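# Move unpowered robot arm from desk into floor case

## Task

Take the small unpowered robot arm (its joints are limp and give way when pushed) off the desk and set it inside the open case on the floor, sitting low enough that the lid could close, and leave it settled and still. It must not drop more than a few centimetres at any point, since that can fail the goal. Afterwards release it and move the robot away from it. The robot itself must not tip over or finish leaning, or the goal fails.

## Robot and tools

Robot: a Hello Robot Stretch 4, one arm only. It has an omni-wheel base, a lift sliding on a mast, a telescoping arm reaching forward, a three-joint wrist (yaw, pitch, roll) and a two-finger gripper. It stands about 1.6 m tall; the base rim lies within 0.23 m of the base origin. Cameras: head_camera, head_left_camera, head_right_camera, wrist_camera.

Frames: the base frame sits on the floor below the base centre, x forward, y left, z up. hand_pose, a point between the open fingertips, is reported in this frame and may be slightly off. The odometry frame is the base frame as it was when the scene began; base_odometry counts wheel turns only, so slip shows as travel. Heading runs -3.142 to 3.142, left positive.

execute_actions(actions, cameras): actions is a list holding one action or none (empty = just report state and images). An action contains base, joints or both, with optional pace and contact_limits; or else end_of_arm on its own. Motions begin together and may finish at different times.
- base: exactly one key, each a relative offset from where the base last measured itself. translate_m: straight drive in metres, forward positive, -2 to 2. strafe_m: sideways metres, left positive, -2 to 2. rotate_rad: turn in place, radians, counter-clockwise positive, -3.2 to 3.2.
- joints: absolute targets by name (not offsets). lift_m 0 to 1.2 m; arm_m 0 to 0.55 m extension; wrist_yaw_rad -1.134 to 4.276 (0 forward, positive left, 3.14 stowed back, above 3.4 may hit the arm); wrist_pitch_rad -1.117 to 4.259 (0 level, 1.57 pointing down); wrist_roll_rad -1.117 to 4.259 (0 fingers level, positive clockwise viewed from behind); gripper_m -0.038 to 0.141, fingertip gap in metres (below 0 the tips press together). Out-of-range joint targets are clipped and reported; other bad values or unknown keys refuse the whole call.
- pace: "slow", "default", "fast", "max" (base up to 0.1/0.3/0.4/0.6 m/s and 1/2/3/4 rad/s; capped lower when lift is high).
- contact_limits: {"arm_m": value} 0 to 0.75, how hard the arm may push before stopping; 0.5 if omitted.
- end_of_arm: "enable_torque" revives wrist/gripper motors that shut off.
Joints or base omitted from an action may still chase old targets. cameras: list of names, or "all"/null for all, [] for none.

wait(seconds 0 to 10): lets time pass without new commands, returns state and images.
zoom_image(camera, region [x0,y0,x1,y1] pixels, at most 504x504): closer look at the latest image.
read_manual(section): licence texts only.
finished_scene(scene): ends that scene permanently and reports success; the next scene's task follows.

Result lines: joint_positions; hand_pose; base_odometry; turned_by_wheels vs turned_by_imu (a gap over about 0.1 rad suggests a collision or slip); base_tilt in degrees (forward/right positive, with a fixed bias up to about 1.5); lidar_m, 12 distances for 30-degree sectors starting straight ahead and going counter-clockwise (4th left, 7th behind, 10th right), "-" for none or closer than 0.25 m, blind to glass and thin legs, sees from about 0.15 m up; wrist_depth_mm, a 7x7 grid of depth in mm (100 to 2000); motor_effort in percent with peak in brackets (wheels positive means turning right); base_status and joint_status: done, off_target, contact_stop_at_<key>, limit_stop_at_<name>, time_out, torque_fault. on_its_own reports uncommanded things; its "held at" is a target, not a position. A contact stop leaves that part slack (a lift can sag under load). limit_stop_at_tilt means leaning over 6 degrees; lift, arm and wheels go slack. limit_stop_at_own_body means a joint nearly hit the robot; move it away. If any call reports a stop, later calls in the same reply are skipped.

Gripping: command a gap smaller than the object; a firm squeeze shows as a gripper effort change only when the target is 0 or above. Fingertips pressed on a surface can stick; raise the lift. Holding over about 2 kg level, or pressing the gripper into things, causes a wrist torque_fault (limp until enable_torque).

Cautions: the target arm is floppy, so grip it firmly near its base and lower it gently into the case; never release it from height. Avoid turning or driving with over 1 kg held and arm_m above 0.2, especially at fast paces; avoid strong pushes with the gripper high. At scene start you can unfold the wrist with lift_m 0.4 and wrist_yaw_rad 0 together. Stray objects may occasionally be nudged by outside forces. Fewer, quicker motions are preferred.

Each tool is called by a JSON object that holds its "method" and its "body".

## Session

{"method": "execute_actions", "body": {"actions": []}}

Scene clock: 0.00 s.
base_odometry: x=+0.000 y=+0.000 heading=+0.000 (m, m, rad; odometry frame)
turned_by_wheels: +0.000 (rad since the last result)
turned_by_imu: +0.000 (rad since the last result)
base_tilt: forward=+0.2 right=+1.0 (deg)
lidar_m: 2.29 2.03 1.99 2.23 1.91 1.87 2.15 1.70 1.70 1.22 1.22 2.07
base_status: not commanded
joint_positions: lift_m=+0.232 arm_m=+0.001 wrist_yaw_rad=+3.104 wrist_pitch_rad=+0.020 wrist_roll_rad=-0.018 gripper_m=+0.057
joint_status: not commanded
motor_effort: lift_m=+19 arm_m=-1 wrist_yaw_rad=+0 wrist_pitch_rad=-5 wrist_roll_rad=+1 gripper_m=-5 wheel_0=+0 wheel_1=+0 wheel_2=+0 (%)
hand_pose: x=-0.1133 y=+0.0981 z=+0.4044 quat_wxyz=(+0.019, -0.010, -0.009, +1.000) (m; base frame)
wrist_depth_mm: - 146 - - - - - / - 124 161 - - - - / - 117 153 - - - - / - 137 190 - - - - / 211 1756 - - - - - / 229 1661 210 1661 195 1576 1499 / 225 1078 1098 141 1060 960 1042
pictures: head_camera, head_left_camera, head_right_camera, wrist_camera
Images, in order (width x height): head_camera 420x560, head_left_camera 420x672, head_right_camera 420x672, wrist_camera 616x392.

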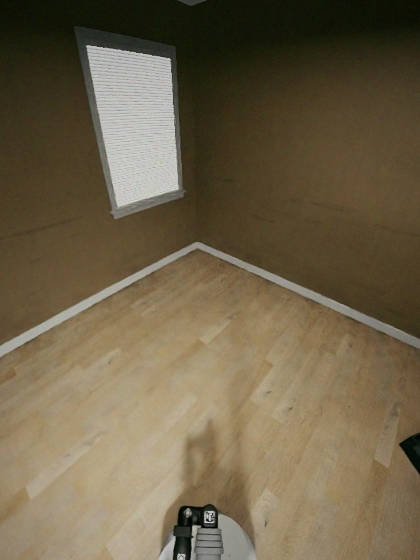

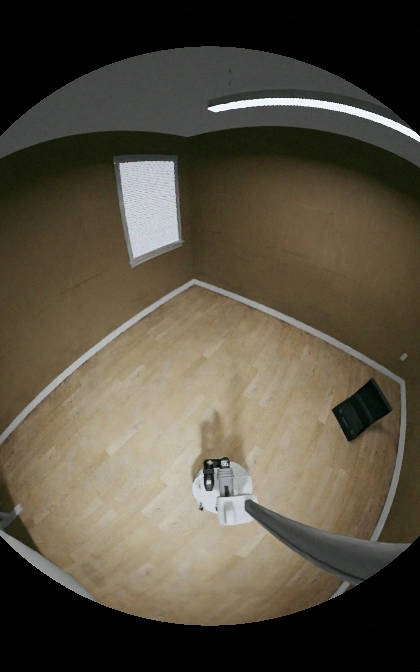

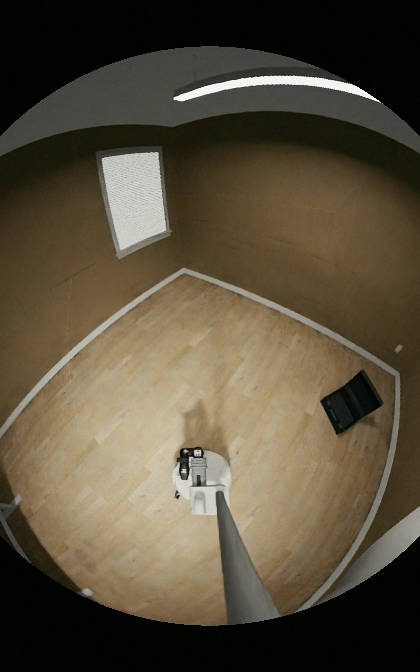

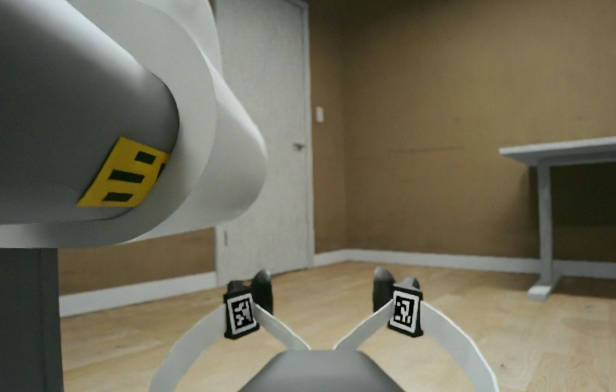

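{"method": "execute_actions", "body": {"actions": [{"base":{"rotate_rad":2.2},"joints":{"lift_m":0.8,"wrist_yaw_rad":0,"gripper_m":0.14}}]}}

Scene clock: 4.57 s.
base_odometry: x=+0.000 y=+0.000 heading=+2.199 (m, m, rad; odometry frame)
turned_by_wheels: +2.199 (rad since the last result)
turned_by_imu: +2.165 (rad since the last result)
base_tilt: forward=+0.2 right=+1.0 (deg)
lidar_m: 1.86 1.89 2.05 1.68 1.73 1.22 1.26 2.06 2.33 2.01 2.01 2.19
base_status: done
joint_positions: lift_m=+0.800 arm_m=+0.001 wrist_yaw_rad=+0.000 wrist_pitch_rad=+0.020 wrist_roll_rad=-0.018 gripper_m=+0.140
joint_status: all done
motor_effort: lift_m=+21(25) arm_m=-1(1) wrist_yaw_rad=-1(7) wrist_pitch_rad=-5(4) wrist_roll_rad=+0(1) gripper_m=-1(7) wheel_0=-5(10) wheel_1=-3(8) wheel_2=-2(9) (%)
hand_pose: x=+0.4601 y=-0.0873 z=+0.9722 quat_wxyz=(+1.000, -0.009, +0.010, +0.000) (m; base frame)
wrist_depth_mm: - - - - - - - / - - - - - - - / - - - - - - - / - - - - - - - / - - - - - - - / - - - - - 210 - / - - - 141 - - -
pictures: head_camera, head_left_camera, head_right_camera, wrist_camera
Images, in order (width x height): head_camera 420x560, head_left_camera 420x672, head_right_camera 420x672, wrist_camera 616x392.

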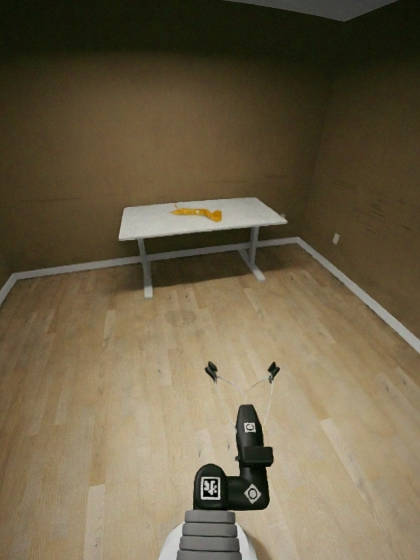

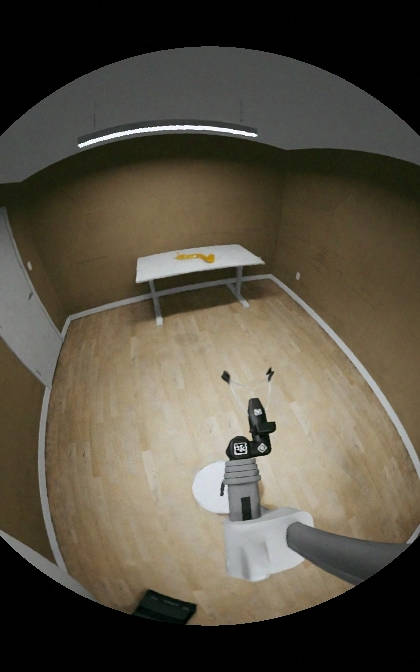

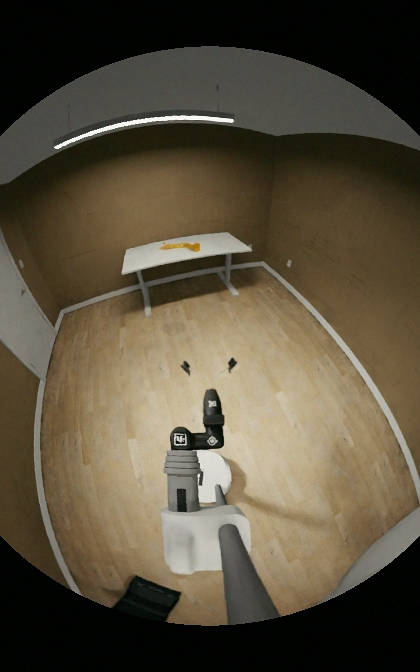

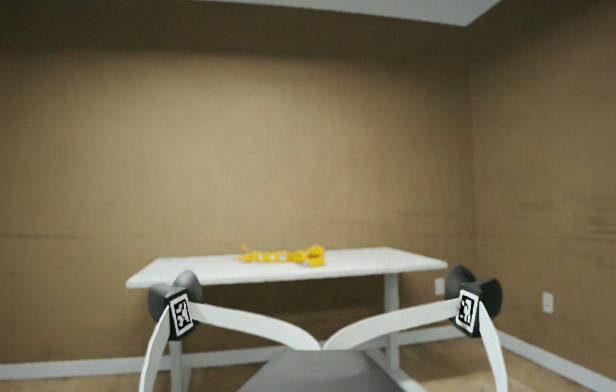

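{"method": "execute_actions", "body": {"actions": [{"base":{"translate_m":1.5},"joints":{"lift_m":1.05,"wrist_pitch_rad":1.0},"pace":"fast"}]}}

{"method": "execute_actions", "body": {"actions": [{"base":{"rotate_rad":0.27}}]}}

Scene clock: 13.17 s.
base_odometry: x=-0.882 y=+1.213 heading=+2.200 (m, m, rad; odometry frame)
turned_by_wheels: +0.001 (rad since the last result)
turned_by_imu: -0.002 (rad since the last result)
base_tilt: forward=+0.3 right=+0.9 (deg)
lidar_m: 0.44 0.44 0.50 2.10 2.09 2.48 2.67 3.32 1.88 1.61 0.91 0.53
base_status: done
joint_positions: lift_m=+1.050 arm_m=+0.001 wrist_yaw_rad=+0.000 wrist_pitch_rad=+1.001 wrist_roll_rad=-0.018 gripper_m=+0.140
joint_status: all done
motor_effort: lift_m=+21(25) arm_m=+0(1) wrist_yaw_rad=-1(1) wrist_pitch_rad=-4(5) wrist_roll_rad=+1(0) gripper_m=-1(2) wheel_0=+5(9) wheel_1=+3(10) wheel_2=+1(12) (%)
hand_pose: x=+0.3272 y=-0.0874 z=+0.9851 quat_wxyz=(+0.877, -0.008, +0.480, +0.004) (m; base frame)
wrist_depth_mm: 904 917 904 878 842 842 1366 / 798 798 778 759 732 741 732 / 683 676 668 661 654 647 640 / 615 615 597 580 585 591 1336 / 554 549 539 554 1281 1281 1281 / 517 512 525 1205 1229 204 1160 / 1118 1138 1138 142 1098 1078 1042
pictures: head_camera, head_left_camera, head_right_camera, wrist_camera
Images, in order (width x height): head_camera 420x560, head_left_camera 420x672, head_right_camera 420x672, wrist_camera 616x392.

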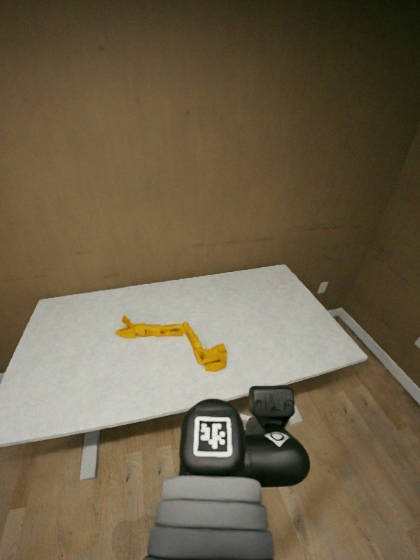

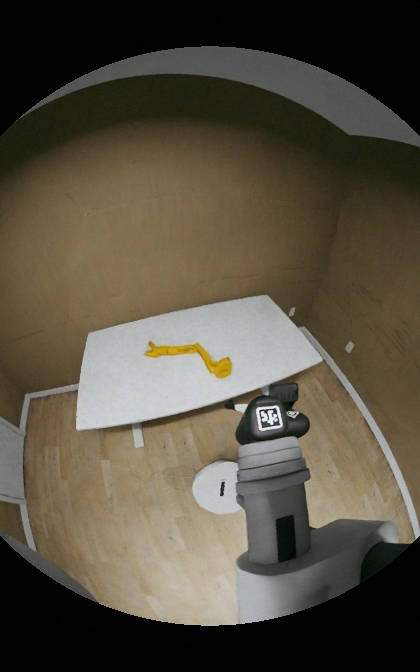

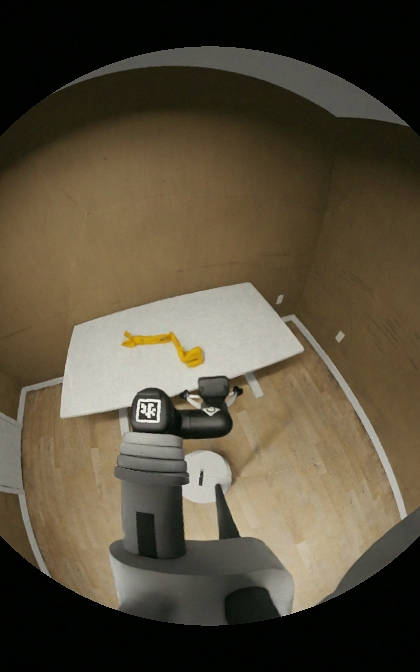

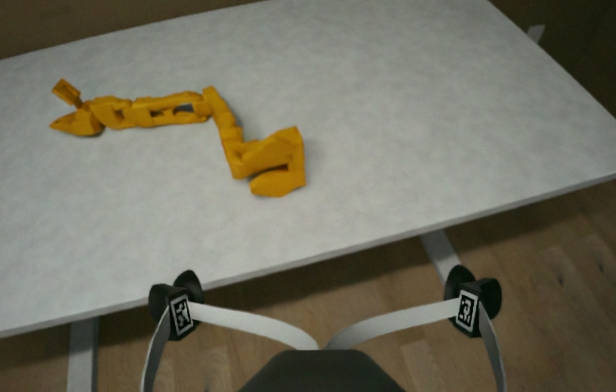

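Scene clock: 14.30 s.
base_odometry: x=-0.882 y=+1.213 heading=+2.469 (m, m, rad; odometry frame)
turned_by_wheels: +0.269 (rad since the last result)
turned_by_imu: +0.265 (rad since the last result)
base_tilt: forward=+0.2 right=+1.0 (deg)
lidar_m: 0.44 0.48 0.66 2.10 2.23 2.68 3.58 2.34 1.69 1.59 0.60 0.48
base_status: done
joint_positions: lift_m=+1.050 arm_m=+0.001 wrist_yaw_rad=+0.000 wrist_pitch_rad=+1.001 wrist_roll_rad=-0.018 gripper_m=+0.140
joint_status: not commanded
motor_effort: lift_m=+21(20) arm_m=+0(1) wrist_yaw_rad=+0(1) wrist_pitch_rad=-2(2) wrist_roll_rad=+0(0) gripper_m=-2(3) wheel_0=-6(11) wheel_1=-3(7) wheel_2=-3(8) (%)
hand_pose: x=+0.3272 y=-0.0874 z=+0.9851 quat_wxyz=(+0.877, -0.008, +0.480, +0.004) (m; base frame)
wrist_depth_mm: 946 931 878 866 842 842 831 / 809 788 707 750 741 732 732 / 707 683 668 654 654 647 640 / 615 609 603 597 559 580 569 / 559 549 544 539 530 521 517 / 1229 1182 1182 1205 1160 204 1160 / 1160 1138 1138 142 1118 1078 1078
pictures: head_camera, head_left_camera, head_right_camera, wrist_camera
Images, in order (width x height): head_camera 420x560, head_left_camera 420x672, head_right_camera 420x672, wrist_camera 616x392.

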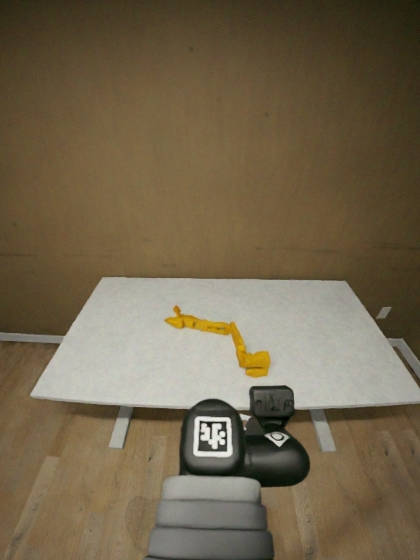

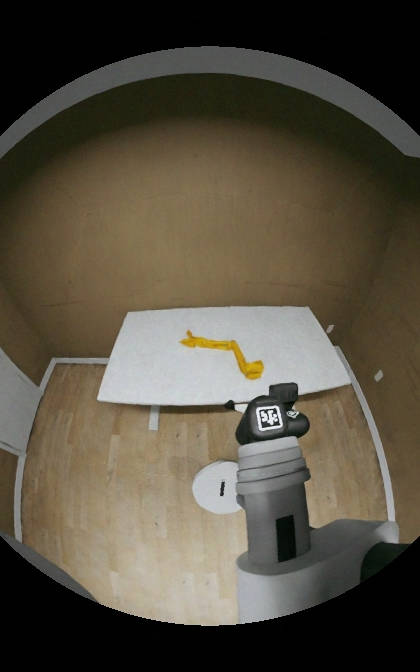

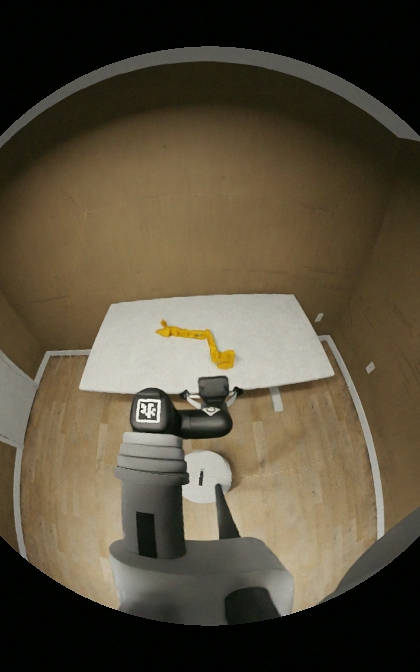

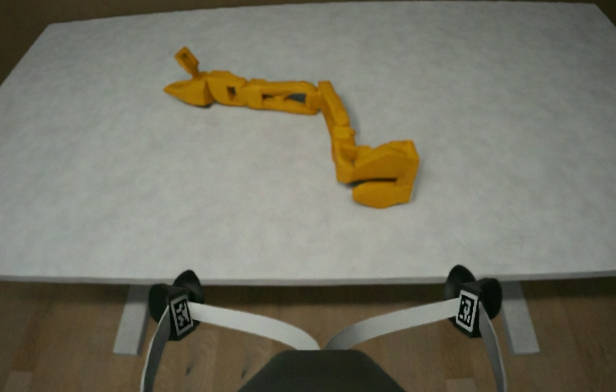

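{"method": "execute_actions", "body": {"actions": [{"base":{"translate_m":0.2},"joints":{"arm_m":0.3,"wrist_pitch_rad":1.57,"lift_m":1.1}}]}}

Scene clock: 23.37 s.
base_odometry: x=-1.039 y=+1.337 heading=+2.470 (m, m, rad; odometry frame)
turned_by_wheels: +0.001 (rad since the last result)
turned_by_imu: +0.000 (rad since the last result)
base_tilt: forward=+0.3 right=+0.9 (deg)
lidar_m: 0.25 0.25 0.37 2.09 2.22 2.98 3.81 2.31 1.68 1.59 0.38 0.25
base_status: done
joint_positions: lift_m=+1.100 arm_m=+0.299 wrist_yaw_rad=+0.000 wrist_pitch_rad=+1.570 wrist_roll_rad=-0.018 gripper_m=+0.140
joint_status: all done
motor_effort: lift_m=+21(23) arm_m=+6(6) wrist_yaw_rad=+0(1) wrist_pitch_rad=+2(4) wrist_roll_rad=+0(0) gripper_m=-1(2) wheel_0=+5(9) wheel_1=+4(8) wheel_2=-1(12) (%)
hand_pose: x=+0.4700 y=-0.0874 z=+0.9895 quat_wxyz=(+0.707, -0.007, +0.707, +0.007) (m; base frame)
wrist_depth_mm: 521 512 508 508 496 496 488 / 517 508 508 500 496 492 488 / 512 455 466 496 492 488 480 / 508 504 496 496 492 484 477 / 504 500 496 492 484 480 477 / 504 496 219 488 413 204 469 / 500 496 492 142 480 477 473
pictures: head_camera, head_left_camera, head_right_camera, wrist_camera
Images, in order (width x height): head_camera 420x560, head_left_camera 420x672, head_right_camera 420x672, wrist_camera 616x392.

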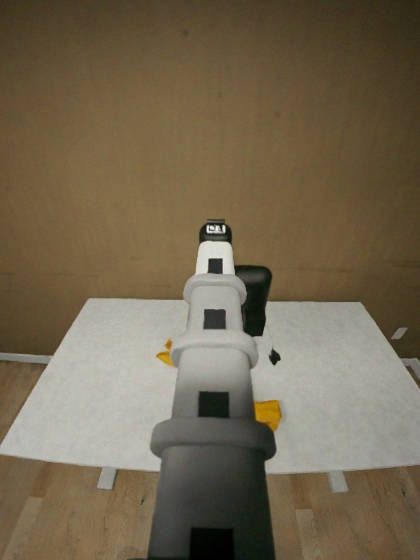

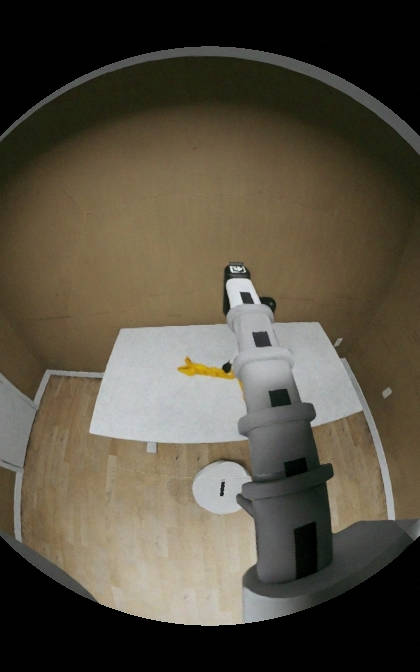

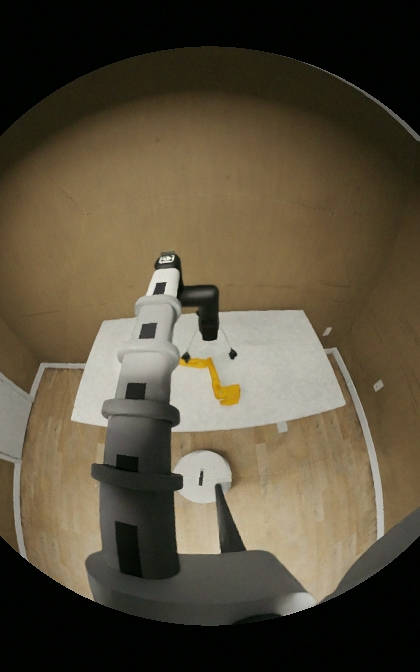

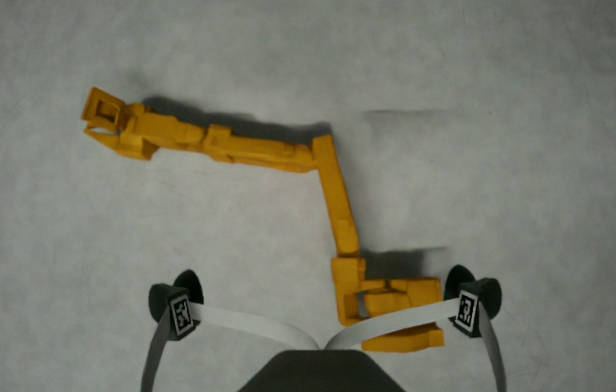

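{"method": "execute_actions", "body": {"actions": [{"base":{"strafe_m":0.11},"joints":{"arm_m":0.417,"wrist_roll_rad":1.79,"lift_m":0.95,"gripper_m":0.1}}], "cameras": ["wrist_camera","head_right_camera"]}}

{"method": "execute_actions", "body": {"actions": [{"joints":{"lift_m":0.875}}], "cameras": ["wrist_camera","head_right_camera"]}}

Scene clock: 32.77 s.
base_odometry: x=-1.107 y=+1.251 heading=+2.469 (m, m, rad; odometry frame)
turned_by_wheels: +0.000 (rad since the last result)
turned_by_imu: +0.000 (rad since the last result)
base_tilt: forward=+0.2 right=+1.0 (deg)
lidar_m: 0.25 0.25 0.38 2.00 2.09 2.82 3.81 2.49 1.79 1.71 0.36 0.25
base_status: done
joint_positions: lift_m=+0.950 arm_m=+0.416 wrist_yaw_rad=+0.000 wrist_pitch_rad=+1.570 wrist_roll_rad=+1.790 gripper_m=+0.100
joint_status: all done
motor_effort: lift_m=+15(20) arm_m=+6(6) wrist_yaw_rad=-1(1) wrist_pitch_rad=+2(1) wrist_roll_rad=+2(7) gripper_m=-4(2) wheel_0=-4(15) wheel_1=+2(12) wheel_2=+0(1) (%)
hand_pose: x=+0.5870 y=-0.0874 z=+0.8400 quat_wxyz=(+0.443, +0.552, +0.442, -0.551) (m; base frame)
wrist_depth_mm: 362 357 351 347 342 274 336 / 362 355 353 345 274 336 336 / 359 355 347 293 340 336 332 / 357 353 349 340 340 334 330 / 357 351 347 342 338 334 330 / 355 351 202 290 334 332 329 / 353 351 343 143 334 329 327
pictures: head_right_camera, wrist_camera
Images, in order (width x height): head_right_camera 420x672, wrist_camera 616x392.

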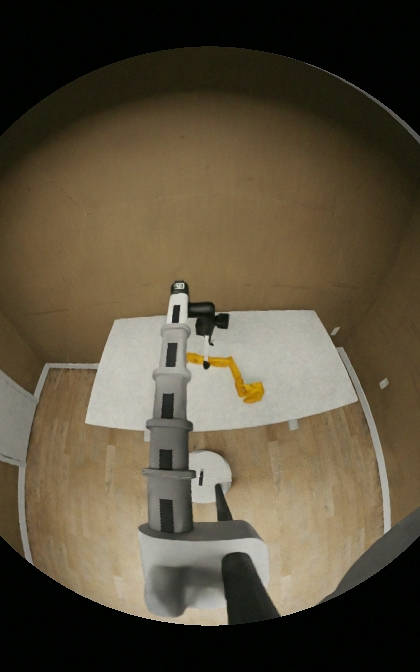

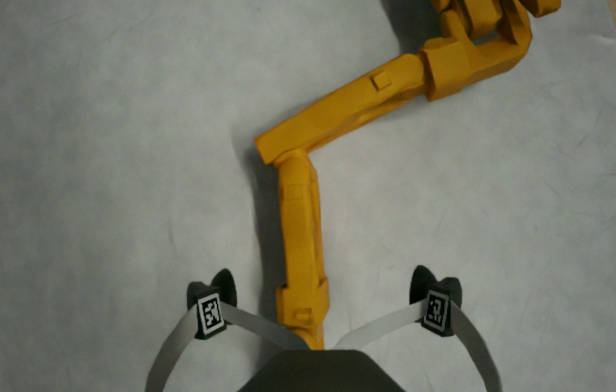

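Scene clock: 34.07 s.
base_odometry: x=-1.107 y=+1.251 heading=+2.469 (m, m, rad; odometry frame)
turned_by_wheels: +0.000 (rad since the last result)
turned_by_imu: +0.000 (rad since the last result)
base_tilt: forward=+0.2 right=+1.0 (deg)
lidar_m: 0.25 0.25 0.36 1.98 2.11 2.80 3.81 2.48 1.79 1.71 0.36 0.27
base_status: not commanded
joint_positions: lift_m=+0.875 arm_m=+0.416 wrist_yaw_rad=+0.000 wrist_pitch_rad=+1.570 wrist_roll_rad=+1.790 gripper_m=+0.100
joint_status: all done
motor_effort: lift_m=+15(16) arm_m=+7(7) wrist_yaw_rad=-1(1) wrist_pitch_rad=-1(2) wrist_roll_rad=+1(2) gripper_m=-2(2) wheel_0=-4(4) wheel_1=+2(2) wheel_2=+0(0) (%)
hand_pose: x=+0.5870 y=-0.0874 z=+0.7650 quat_wxyz=(+0.443, +0.552, +0.442, -0.551) (m; base frame)
wrist_depth_mm: 283 279 276 271 198 197 224 / 283 279 274 211 243 264 262 / 282 277 273 244 266 263 260 / 281 276 271 252 266 260 258 / 278 276 272 216 265 260 258 / 278 276 202 216 263 258 257 / 276 273 268 143 262 258 256
pictures: head_right_camera, wrist_camera
Images, in order (width x height): head_right_camera 420x672, wrist_camera 616x392.

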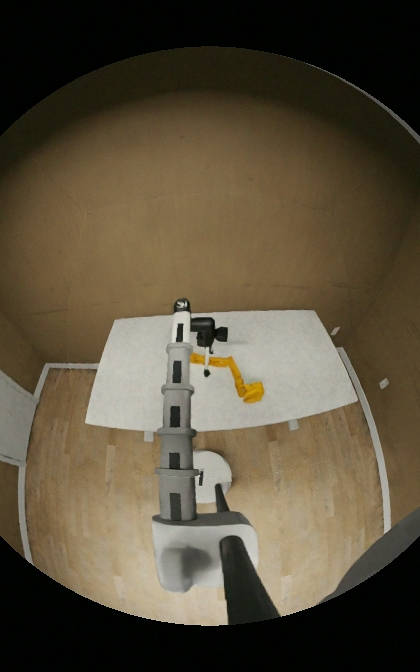

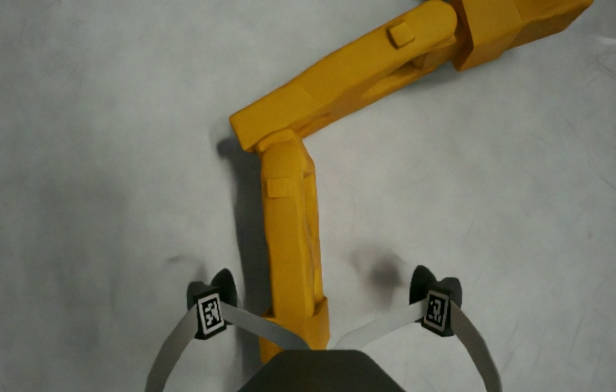

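{"method": "execute_actions", "body": {"actions": [{"joints":{"arm_m":0.43,"gripper_m":0.0,"lift_m":0.87}}], "cameras": ["wrist_camera"]}}

{"method": "execute_actions", "body": {"actions": [{"base":{"strafe_m":-0.11},"joints":{"arm_m":0.42},"pace":"slow"}], "cameras": ["wrist_camera","head_right_camera"]}}

Scene clock: 38.13 s.
base_odometry: x=-1.107 y=+1.251 heading=+2.469 (m, m, rad; odometry frame)
turned_by_wheels: +0.000 (rad since the last result)
turned_by_imu: +0.000 (rad since the last result)
base_tilt: forward=+0.2 right=+0.9 (deg)
lidar_m: 0.25 0.25 0.35 2.00 2.09 2.80 3.84 2.47 1.80 1.71 0.37 0.27
base_status: not commanded
joint_positions: lift_m=+0.870 arm_m=+0.429 wrist_yaw_rad=+0.000 wrist_pitch_rad=+1.570 wrist_roll_rad=+1.790 gripper_m=+0.001
joint_status: all done
motor_effort: lift_m=+17(17) arm_m=+6(6) wrist_yaw_rad=+0(2) wrist_pitch_rad=-1(9) wrist_roll_rad=+1(2) gripper_m=-25(24) wheel_0=-4(4) wheel_1=+2(2) wheel_2=+0(0) (%)
hand_pose: x=+0.5999 y=-0.0874 z=+0.7599 quat_wxyz=(+0.442, +0.552, +0.442, -0.552) (m; base frame)
wrist_depth_mm: 278 274 270 265 186 189 205 / 274 272 268 198 224 257 256 / 273 270 267 200 260 256 254 / 273 268 266 193 259 255 253 / 272 268 265 259 257 255 252 / 271 267 190 198 190 253 251 / 268 266 260 159 256 252 251
pictures: wrist_camera
Images, in order (width x height): wrist_camera 616x392.

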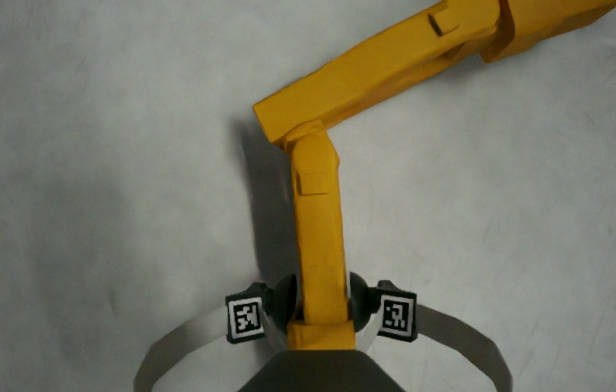

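Scene clock: 40.40 s.
base_odometry: x=-1.039 y=+1.337 heading=+2.470 (m, m, rad; odometry frame)
turned_by_wheels: +0.000 (rad since the last result)
turned_by_imu: +0.000 (rad since the last result)
base_tilt: forward=+0.2 right=+0.9 (deg)
lidar_m: 0.25 0.27 0.38 2.09 2.22 3.02 3.78 2.33 1.69 1.59 0.36 0.25
base_status: done
joint_positions: lift_m=+0.870 arm_m=+0.421 wrist_yaw_rad=+0.000 wrist_pitch_rad=+1.570 wrist_roll_rad=+1.790 gripper_m=+0.001
joint_status: all done
motor_effort: lift_m=+17(17) arm_m=-7(7) wrist_yaw_rad=+1(1) wrist_pitch_rad=+0(5) wrist_roll_rad=-1(1) gripper_m=-24(23) wheel_0=+7(9) wheel_1=-3(7) wheel_2=+0(0) (%)
hand_pose: x=+0.5922 y=-0.0874 z=+0.7599 quat_wxyz=(+0.442, +0.552, +0.442, -0.552) (m; base frame)
wrist_depth_mm: 277 273 270 265 262 182 185 / 276 272 268 198 195 256 256 / 274 270 267 201 260 257 254 / 273 270 265 260 259 255 254 / 272 268 266 197 258 255 252 / 271 268 189 198 190 253 251 / 271 265 262 160 255 252 251
pictures: head_right_camera, wrist_camera
Images, in order (width x height): head_right_camera 420x672, wrist_camera 616x392.

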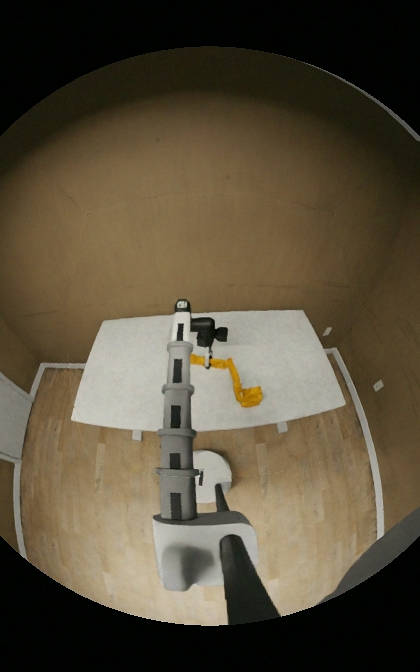

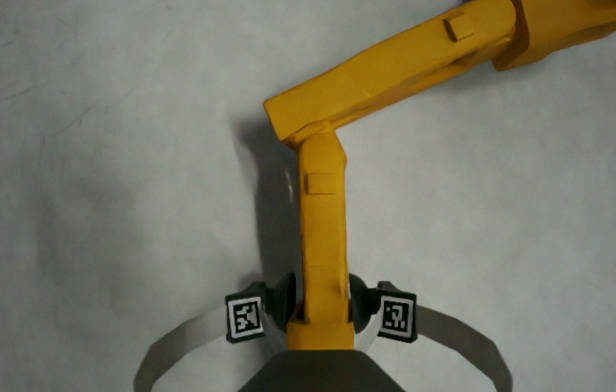

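{"method": "execute_actions", "body": {"actions": [{"joints":{"gripper_m":0.08}}], "cameras": []}}

{"method": "execute_actions", "body": {"actions": [{"joints":{"lift_m":0.96}}], "cameras": []}}

{"method": "execute_actions", "body": {"actions": [{"base":{"strafe_m":-0.13},"joints":{"arm_m":0.335,"wrist_roll_rad":-0.18}}], "cameras": ["wrist_camera"]}}

Scene clock: 49.80 s.
base_odometry: x=-1.039 y=+1.337 heading=+2.470 (m, m, rad; odometry frame)
turned_by_wheels: +0.000 (rad since the last result)
turned_by_imu: +0.000 (rad since the last result)
base_tilt: forward=+0.3 right=+0.9 (deg)
lidar_m: 0.25 0.25 0.37 2.10 2.24 3.00 3.82 2.33 1.69 1.59 0.33 0.26
base_status: not commanded
joint_positions: lift_m=+0.870 arm_m=+0.421 wrist_yaw_rad=+0.000 wrist_pitch_rad=+1.570 wrist_roll_rad=+1.790 gripper_m=+0.080
joint_status: all done
motor_effort: lift_m=+17(17) arm_m=-7(7) wrist_yaw_rad=+0(1) wrist_pitch_rad=+1(2) wrist_roll_rad=-1(1) gripper_m=-4(23) wheel_0=+7(7) wheel_1=-3(3) wheel_2=+0(0) (%)
hand_pose: x=+0.5923 y=-0.0874 z=+0.7599 quat_wxyz=(+0.442, +0.552, +0.442, -0.552) (m; base frame)
wrist_depth_mm: 279 274 270 267 262 189 191 / 276 274 270 266 204 257 255 / 276 272 268 214 262 257 256 / 274 271 268 247 260 256 254 / 274 271 267 208 259 256 253 / 273 270 200 206 202 254 252 / 273 268 263 141 256 252 251
pictures: none
No camera images: the call's "cameras" was empty. Leave "cameras" out to get every camera's image.

Scene clock: 51.17 s.
base_odometry: x=-1.039 y=+1.337 heading=+2.470 (m, m, rad; odometry frame)
turned_by_wheels: +0.000 (rad since the last result)
turned_by_imu: +0.000 (rad since the last result)
base_tilt: forward=+0.3 right=+0.9 (deg)
lidar_m: 0.25 0.26 0.37 2.09 2.23 3.01 3.81 2.33 1.69 1.58 0.35 0.25
base_status: not commanded
joint_positions: lift_m=+0.960 arm_m=+0.421 wrist_yaw_rad=+0.000 wrist_pitch_rad=+1.570 wrist_roll_rad=+1.790 gripper_m=+0.080
joint_status: all done
motor_effort: lift_m=+21(24) arm_m=-7(6) wrist_yaw_rad=+0(0) wrist_pitch_rad=+1(2) wrist_roll_rad=+0(0) gripper_m=-4(3) wheel_0=+7(7) wheel_1=-3(3) wheel_2=+0(0) (%)
hand_pose: x=+0.5923 y=-0.0874 z=+0.8495 quat_wxyz=(+0.442, +0.552, +0.442, -0.552) (m; base frame)
wrist_depth_mm: 373 368 362 357 355 289 290 / 373 366 362 355 287 286 342 / 373 364 359 307 349 345 342 / 366 364 357 353 349 343 342 / 366 364 359 351 345 343 340 / 364 362 200 303 202 342 340 / 364 357 353 141 343 338 336
pictures: none
No camera images: the call's "cameras" was empty. Leave "cameras" out to get every camera's image.

Scene clock: 52.90 s.
base_odometry: x=-0.958 y=+1.439 heading=+2.470 (m, m, rad; odometry frame)
turned_by_wheels: +0.000 (rad since the last result)
turned_by_imu: +0.000 (rad since the last result)
base_tilt: forward=+0.2 right=+0.9 (deg)
lidar_m: 0.25 0.27 0.38 2.23 2.35 2.87 3.79 2.14 1.56 1.48 0.35 0.25
base_status: done
joint_positions: lift_m=+0.960 arm_m=+0.336 wrist_yaw_rad=+0.000 wrist_pitch_rad=+1.570 wrist_roll_rad=-0.180 gripper_m=+0.080
joint_status: all done
motor_effort: lift_m=+22(22) arm_m=-6(7) wrist_yaw_rad=+0(0) wrist_pitch_rad=+1(3) wrist_roll_rad=-1(4) gripper_m=-5(4) wheel_0=+3(12) wheel_1=-2(11) wheel_2=+0(0) (%)
hand_pose: x=+0.5073 y=-0.0874 z=+0.8495 quat_wxyz=(+0.705, -0.063, +0.704, +0.063) (m; base frame)
wrist_depth_mm: 370 368 364 364 357 355 351 / 312 364 364 359 355 355 349 / 342 310 362 355 353 351 345 / 366 359 357 310 351 349 343 / 364 359 355 351 349 347 342 / 359 357 200 349 202 342 338 / 359 355 349 141 343 340 338
pictures: wrist_camera
Images, in order (width x height): wrist_camera 616x392.

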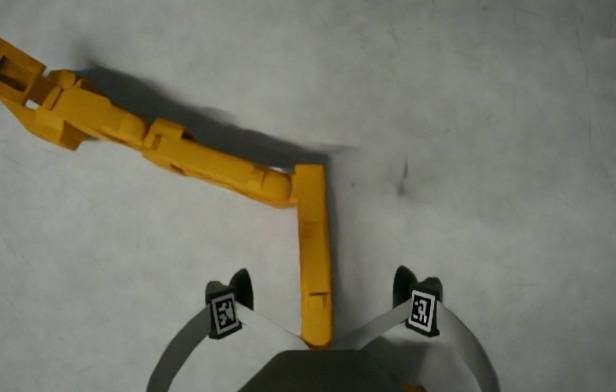

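{"method": "execute_actions", "body": {"actions": [{"joints":{"lift_m":0.87,"arm_m":0.325}}], "cameras": []}}

{"method": "execute_actions", "body": {"actions": [{"joints":{"gripper_m":-0.03}}], "cameras": ["wrist_camera"]}}

{"method": "execute_actions", "body": {"actions": [{"joints":{"lift_m":0.91},"pace":"slow"}], "cameras": ["wrist_camera","head_right_camera"]}}

Scene clock: 58.33 s.
base_odometry: x=-0.958 y=+1.439 heading=+2.470 (m, m, rad; odometry frame)
turned_by_wheels: +0.000 (rad since the last result)
turned_by_imu: +0.000 (rad since the last result)
base_tilt: forward=+0.3 right=+0.9 (deg)
lidar_m: 0.25 0.27 0.35 2.23 2.35 2.91 3.81 2.18 1.53 1.46 0.38 0.25
base_status: not commanded
joint_positions: lift_m=+0.870 arm_m=+0.326 wrist_yaw_rad=+0.000 wrist_pitch_rad=+1.570 wrist_roll_rad=-0.180 gripper_m=+0.080
joint_status: all done
motor_effort: lift_m=+16(22) arm_m=-6(9) wrist_yaw_rad=+0(0) wrist_pitch_rad=+1(1) wrist_roll_rad=+0(0) gripper_m=-3(5) wheel_0=+3(3) wheel_1=-2(2) wheel_2=+0(0) (%)
hand_pose: x=+0.4973 y=-0.0874 z=+0.7600 quat_wxyz=(+0.704, -0.063, +0.704, +0.063) (m; base frame)
wrist_depth_mm: 278 277 274 271 268 265 264 / 219 274 271 270 265 265 260 / 277 233 210 265 264 262 258 / 273 270 268 216 263 259 258 / 270 270 265 202 260 258 256 / 268 267 200 193 202 256 254 / 268 265 262 142 256 255 253
pictures: none
No camera images: the call's "cameras" was empty. Leave "cameras" out to get every camera's image.

Scene clock: 60.13 s.
base_odometry: x=-0.958 y=+1.439 heading=+2.470 (m, m, rad; odometry frame)
turned_by_wheels: +0.000 (rad since the last result)
turned_by_imu: +0.000 (rad since the last result)
base_tilt: forward=+0.3 right=+0.9 (deg)
lidar_m: 0.25 0.26 0.34 2.24 2.36 2.93 3.79 2.13 1.57 1.46 0.36 0.27
base_status: not commanded
joint_positions: lift_m=+0.870 arm_m=+0.326 wrist_yaw_rad=+0.000 wrist_pitch_rad=+1.570 wrist_roll_rad=-0.180 gripper_m=-0.029
joint_status: all done
motor_effort: lift_m=+17(17) arm_m=-6(7) wrist_yaw_rad=-1(1) wrist_pitch_rad=+1(0) wrist_roll_rad=+1(1) gripper_m=-30(28) wheel_0=+3(3) wheel_1=-2(2) wheel_2=+0(0) (%)
hand_pose: x=+0.4972 y=-0.0874 z=+0.7598 quat_wxyz=(+0.704, -0.064, +0.704, +0.064) (m; base frame)
wrist_depth_mm: 276 273 273 268 266 263 260 / 214 213 270 266 265 260 260 / 274 249 198 202 262 259 257 / 271 268 266 206 260 258 256 / 270 267 264 190 260 256 255 / 268 265 263 181 185 255 253 / 266 264 260 147 255 204 251
pictures: wrist_camera
Images, in order (width x height): wrist_camera 616x392.

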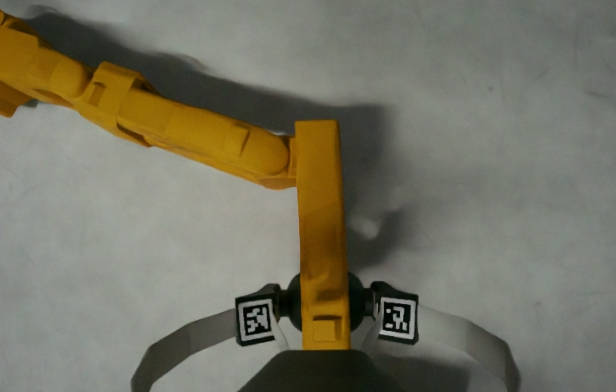

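Scene clock: 61.30 s.
base_odometry: x=-0.958 y=+1.439 heading=+2.470 (m, m, rad; odometry frame)
turned_by_wheels: +0.000 (rad since the last result)
turned_by_imu: +0.000 (rad since the last result)
base_tilt: forward=+0.2 right=+0.9 (deg)
lidar_m: 0.25 0.26 0.36 2.22 2.36 2.88 3.80 2.17 1.56 1.46 0.37 0.27
base_status: not commanded
joint_positions: lift_m=+0.910 arm_m=+0.326 wrist_yaw_rad=+0.000 wrist_pitch_rad=+1.571 wrist_roll_rad=-0.180 gripper_m=-0.029
joint_status: all done
motor_effort: lift_m=+24(25) arm_m=-7(6) wrist_yaw_rad=-1(0) wrist_pitch_rad=-1(1) wrist_roll_rad=+1(1) gripper_m=-29(29) wheel_0=+3(3) wheel_1=-2(2) wheel_2=+0(0) (%)
hand_pose: x=+0.4971 y=-0.0874 z=+0.7993 quat_wxyz=(+0.704, -0.064, +0.704, +0.064) (m; base frame)
wrist_depth_mm: 274 315 310 309 306 303 300 / 244 243 310 309 303 300 297 / 314 309 221 218 301 298 297 / 310 309 306 220 300 297 294 / 310 306 303 193 298 294 293 / 307 306 303 182 185 293 291 / 304 303 300 148 294 223 289
pictures: head_right_camera, wrist_camera
Images, in order (width x height): head_right_camera 420x672, wrist_camera 616x392.

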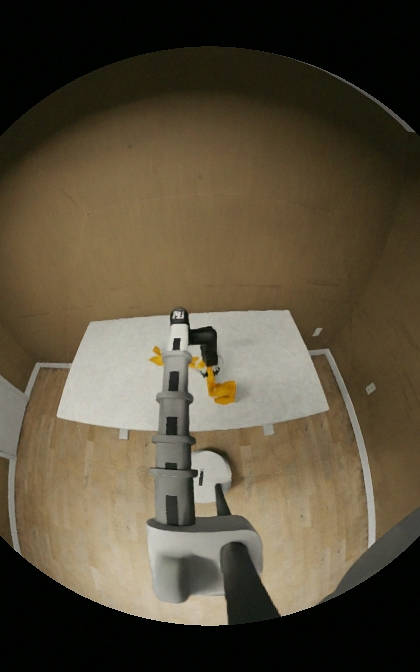

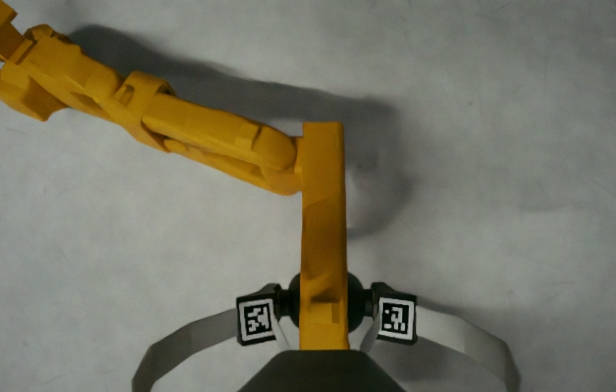

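{"method": "execute_actions", "body": {"actions": [{"joints":{"lift_m":0.87},"pace":"slow"}], "cameras": []}}

{"method": "execute_actions", "body": {"actions": [{"joints":{"gripper_m":0.045}}], "cameras": []}}

{"method": "execute_actions", "body": {"actions": [{"joints":{"arm_m":0.36}}], "cameras": []}}

{"method": "execute_actions", "body": {"actions": [{"joints":{"gripper_m":-0.038}}], "cameras": []}}

{"method": "execute_actions", "body": {"actions": [{"joints":{"lift_m":0.91},"pace":"slow"}], "cameras": ["wrist_camera","head_right_camera"]}}

Scene clock: 68.40 s.
base_odometry: x=-0.958 y=+1.439 heading=+2.470 (m, m, rad; odometry frame)
turned_by_wheels: +0.000 (rad since the last result)
turned_by_imu: +0.000 (rad since the last result)
base_tilt: forward=+0.3 right=+1.0 (deg)
lidar_m: 0.25 0.25 0.37 2.21 2.34 2.90 3.79 2.15 1.52 1.46 0.36 0.25
base_status: not commanded
joint_positions: lift_m=+0.870 arm_m=+0.326 wrist_yaw_rad=+0.000 wrist_pitch_rad=+1.570 wrist_roll_rad=-0.180 gripper_m=-0.029
joint_status: all done
motor_effort: lift_m=+17(24) arm_m=-7(6) wrist_yaw_rad=+0(0) wrist_pitch_rad=+1(2) wrist_roll_rad=+1(1) gripper_m=-28(29) wheel_0=+3(3) wheel_1=-2(2) wheel_2=+0(0) (%)
hand_pose: x=+0.4973 y=-0.0874 z=+0.7599 quat_wxyz=(+0.704, -0.064, +0.704, +0.064) (m; base frame)
wrist_depth_mm: 278 277 272 270 267 263 262 / 214 212 271 268 265 263 262 / 274 271 200 204 265 260 258 / 272 270 266 208 263 259 256 / 271 268 265 262 260 258 255 / 268 266 263 181 183 254 254 / 266 264 260 142 255 253 252
pictures: none
No camera images: the call's "cameras" was empty. Leave "cameras" out to get every camera's image.

Scene clock: 69.87 s.
base_odometry: x=-0.958 y=+1.439 heading=+2.470 (m, m, rad; odometry frame)
turned_by_wheels: +0.000 (rad since the last result)
turned_by_imu: +0.000 (rad since the last result)
base_tilt: forward=+0.3 right=+0.9 (deg)
lidar_m: 0.25 0.26 0.36 2.22 2.34 2.90 3.80 2.15 1.54 1.46 0.35 0.26
base_status: not commanded
joint_positions: lift_m=+0.870 arm_m=+0.326 wrist_yaw_rad=+0.000 wrist_pitch_rad=+1.570 wrist_roll_rad=-0.180 gripper_m=+0.045
joint_status: all done
motor_effort: lift_m=+17(17) arm_m=-6(7) wrist_yaw_rad=+1(0) wrist_pitch_rad=+3(2) wrist_roll_rad=+1(1) gripper_m=-6(27) wheel_0=+3(3) wheel_1=-2(2) wheel_2=+0(0) (%)
hand_pose: x=+0.4973 y=-0.0874 z=+0.7599 quat_wxyz=(+0.705, -0.064, +0.704, +0.064) (m; base frame)
wrist_depth_mm: 279 277 273 270 268 264 264 / 219 218 272 268 266 265 263 / 276 271 209 214 264 262 259 / 274 271 267 218 263 260 257 / 271 268 266 200 260 258 255 / 268 267 263 192 194 256 255 / 267 266 260 142 256 252 253
pictures: none
No camera images: the call's "cameras" was empty. Leave "cameras" out to get every camera's image.

Scene clock: 70.73 s.
base_odometry: x=-0.958 y=+1.439 heading=+2.470 (m, m, rad; odometry frame)
turned_by_wheels: +0.000 (rad since the last result)
turned_by_imu: +0.000 (rad since the last result)
base_tilt: forward=+0.4 right=+1.0 (deg)
lidar_m: 0.25 0.25 0.37 2.23 2.34 2.89 3.81 2.12 1.47 1.46 0.37 0.25
base_status: not commanded
joint_positions: lift_m=+0.870 arm_m=+0.359 wrist_yaw_rad=+0.000 wrist_pitch_rad=+1.570 wrist_roll_rad=-0.180 gripper_m=+0.045
joint_status: all done
motor_effort: lift_m=+17(17) arm_m=+7(6) wrist_yaw_rad=-1(0) wrist_pitch_rad=+0(3) wrist_roll_rad=+0(1) gripper_m=-6(5) wheel_0=+3(3) wheel_1=-2(2) wheel_2=+0(0) (%)
hand_pose: x=+0.5299 y=-0.0874 z=+0.7599 quat_wxyz=(+0.705, -0.064, +0.704, +0.064) (m; base frame)
wrist_depth_mm: 278 277 273 270 267 265 263 / 277 274 272 268 266 263 262 / 219 216 270 267 264 260 259 / 273 268 207 218 263 260 258 / 271 270 266 208 260 257 255 / 270 265 210 198 195 255 254 / 268 265 263 142 255 253 252
pictures: none
No camera images: the call's "cameras" was empty. Leave "cameras" out to get every camera's image.

Scene clock: 72.27 s.
base_odometry: x=-0.958 y=+1.439 heading=+2.470 (m, m, rad; odometry frame)
turned_by_wheels: +0.000 (rad since the last result)
turned_by_imu: +0.000 (rad since the last result)
base_tilt: forward=+0.3 right=+0.9 (deg)
lidar_m: 0.25 0.25 0.34 2.24 2.36 2.92 3.82 2.15 1.54 1.46 0.36 0.25
base_status: not commanded
joint_positions: lift_m=+0.870 arm_m=+0.359 wrist_yaw_rad=+0.000 wrist_pitch_rad=+1.570 wrist_roll_rad=-0.180 gripper_m=-0.037
joint_status: all done
motor_effort: lift_m=+17(17) arm_m=+7(7) wrist_yaw_rad=-1(0) wrist_pitch_rad=+1(2) wrist_roll_rad=+1(1) gripper_m=-31(29) wheel_0=+3(3) wheel_1=-2(2) wheel_2=+0(0) (%)
hand_pose: x=+0.5299 y=-0.0874 z=+0.7598 quat_wxyz=(+0.704, -0.064, +0.704, +0.064) (m; base frame)
wrist_depth_mm: 278 276 272 270 266 263 262 / 251 273 270 267 264 262 259 / 224 207 267 264 263 260 258 / 272 268 196 198 260 258 256 / 270 268 264 194 258 257 255 / 267 264 262 185 185 255 252 / 266 264 260 139 255 160 251
pictures: none
No camera images: the call's "cameras" was empty. Leave "cameras" out to get every camera's image.

Scene clock: 73.43 s.
base_odometry: x=-0.958 y=+1.439 heading=+2.470 (m, m, rad; odometry frame)
turned_by_wheels: +0.000 (rad since the last result)
turned_by_imu: +0.000 (rad since the last result)
base_tilt: forward=+0.2 right=+0.9 (deg)
lidar_m: 0.25 0.26 0.37 2.20 2.35 2.87 3.78 2.15 1.55 1.48 0.35 0.25
base_status: not commanded
joint_positions: lift_m=+0.910 arm_m=+0.359 wrist_yaw_rad=+0.000 wrist_pitch_rad=+1.570 wrist_roll_rad=-0.180 gripper_m=-0.037
joint_status: all done
motor_effort: lift_m=+25(26) arm_m=+7(7) wrist_yaw_rad=+0(1) wrist_pitch_rad=+0(1) wrist_roll_rad=+1(2) gripper_m=-31(33) wheel_0=+3(3) wheel_1=-2(2) wheel_2=+0(0) (%)
hand_pose: x=+0.5299 y=-0.0874 z=+0.7992 quat_wxyz=(+0.704, -0.064, +0.704, +0.064) (m; base frame)
wrist_depth_mm: 319 315 314 309 307 303 301 / 251 314 310 306 303 300 298 / 314 211 307 304 303 298 296 / 310 309 198 199 298 297 294 / 310 307 304 194 298 294 293 / 307 306 301 185 185 294 291 / 304 301 300 142 293 225 289
pictures: head_right_camera, wrist_camera
Images, in order (width x height): head_right_camera 420x672, wrist_camera 616x392.

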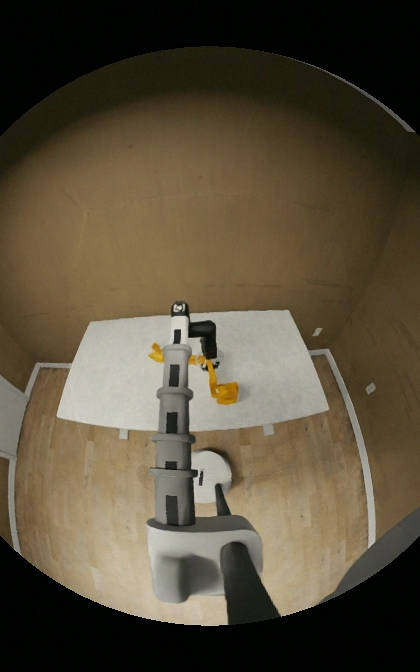

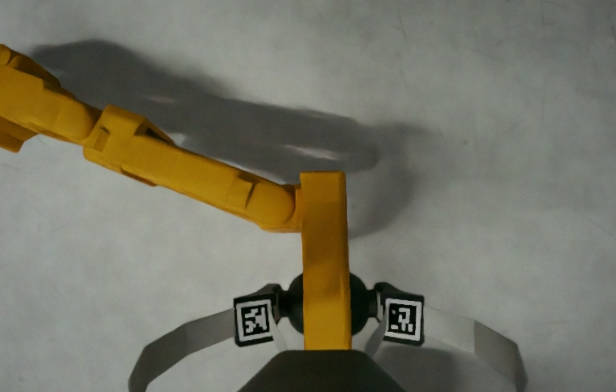

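{"method": "execute_actions", "body": {"actions": [{"joints":{"lift_m":0.96,"arm_m":0.1,"wrist_pitch_rad":0.6}}]}}

Scene clock: 79.47 s.
base_odometry: x=-0.958 y=+1.439 heading=+2.470 (m, m, rad; odometry frame)
turned_by_wheels: +0.000 (rad since the last result)
turned_by_imu: +0.000 (rad since the last result)
base_tilt: forward=+0.3 right=+0.9 (deg)
lidar_m: 0.25 0.26 0.35 2.20 2.34 2.88 3.83 2.13 1.55 1.45 0.37 0.25
base_status: not commanded
joint_positions: lift_m=+0.960 arm_m=+0.101 wrist_yaw_rad=+0.000 wrist_pitch_rad=+0.607 wrist_roll_rad=-0.181 gripper_m=-0.037
joint_status: all done
motor_effort: lift_m=+23(26) arm_m=-6(9) wrist_yaw_rad=-1(10) wrist_pitch_rad=-19(17) wrist_roll_rad=+3(7) gripper_m=-32(30) wheel_0=+2(3) wheel_1=-1(2) wheel_2=+0(0) (%)
hand_pose: x=+0.5091 y=-0.0874 z=+0.9733 quat_wxyz=(+0.950, -0.086, +0.298, +0.027) (m; base frame)
wrist_depth_mm: 691 668 654 647 634 615 597 / 741 732 723 699 683 661 640 / 820 798 778 759 732 715 691 / 699 715 741 193 788 778 759 / 574 591 187 193 654 668 691 / 480 504 185 186 184 559 564 / 424 418 190 180 469 158 484
pictures: head_camera, head_left_camera, head_right_camera, wrist_camera
Images, in order (width x height): head_camera 420x560, head_left_camera 420x672, head_right_camera 420x672, wrist_camera 616x392.

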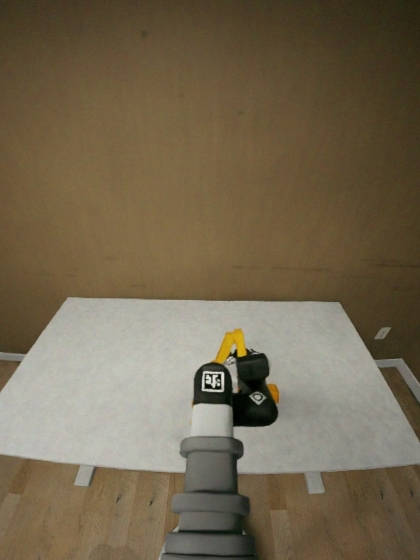

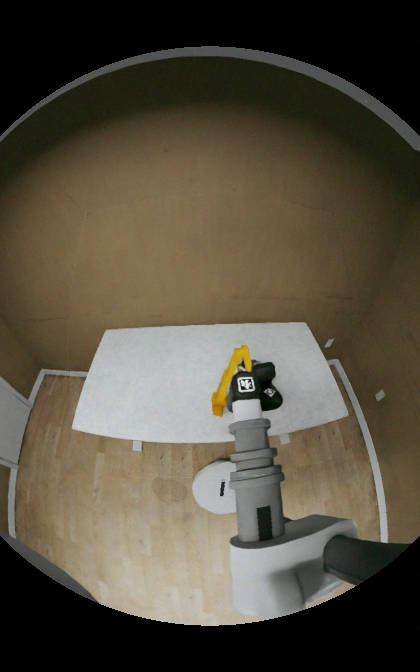

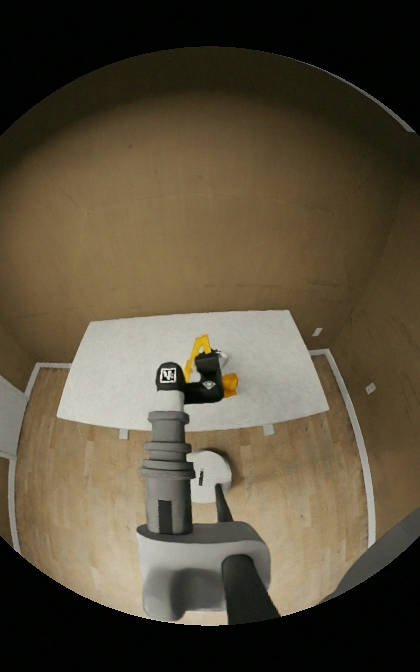

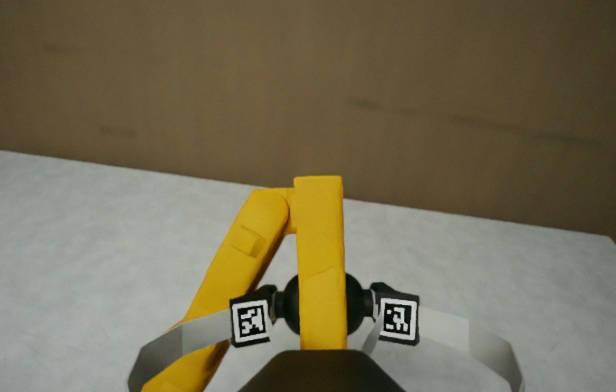

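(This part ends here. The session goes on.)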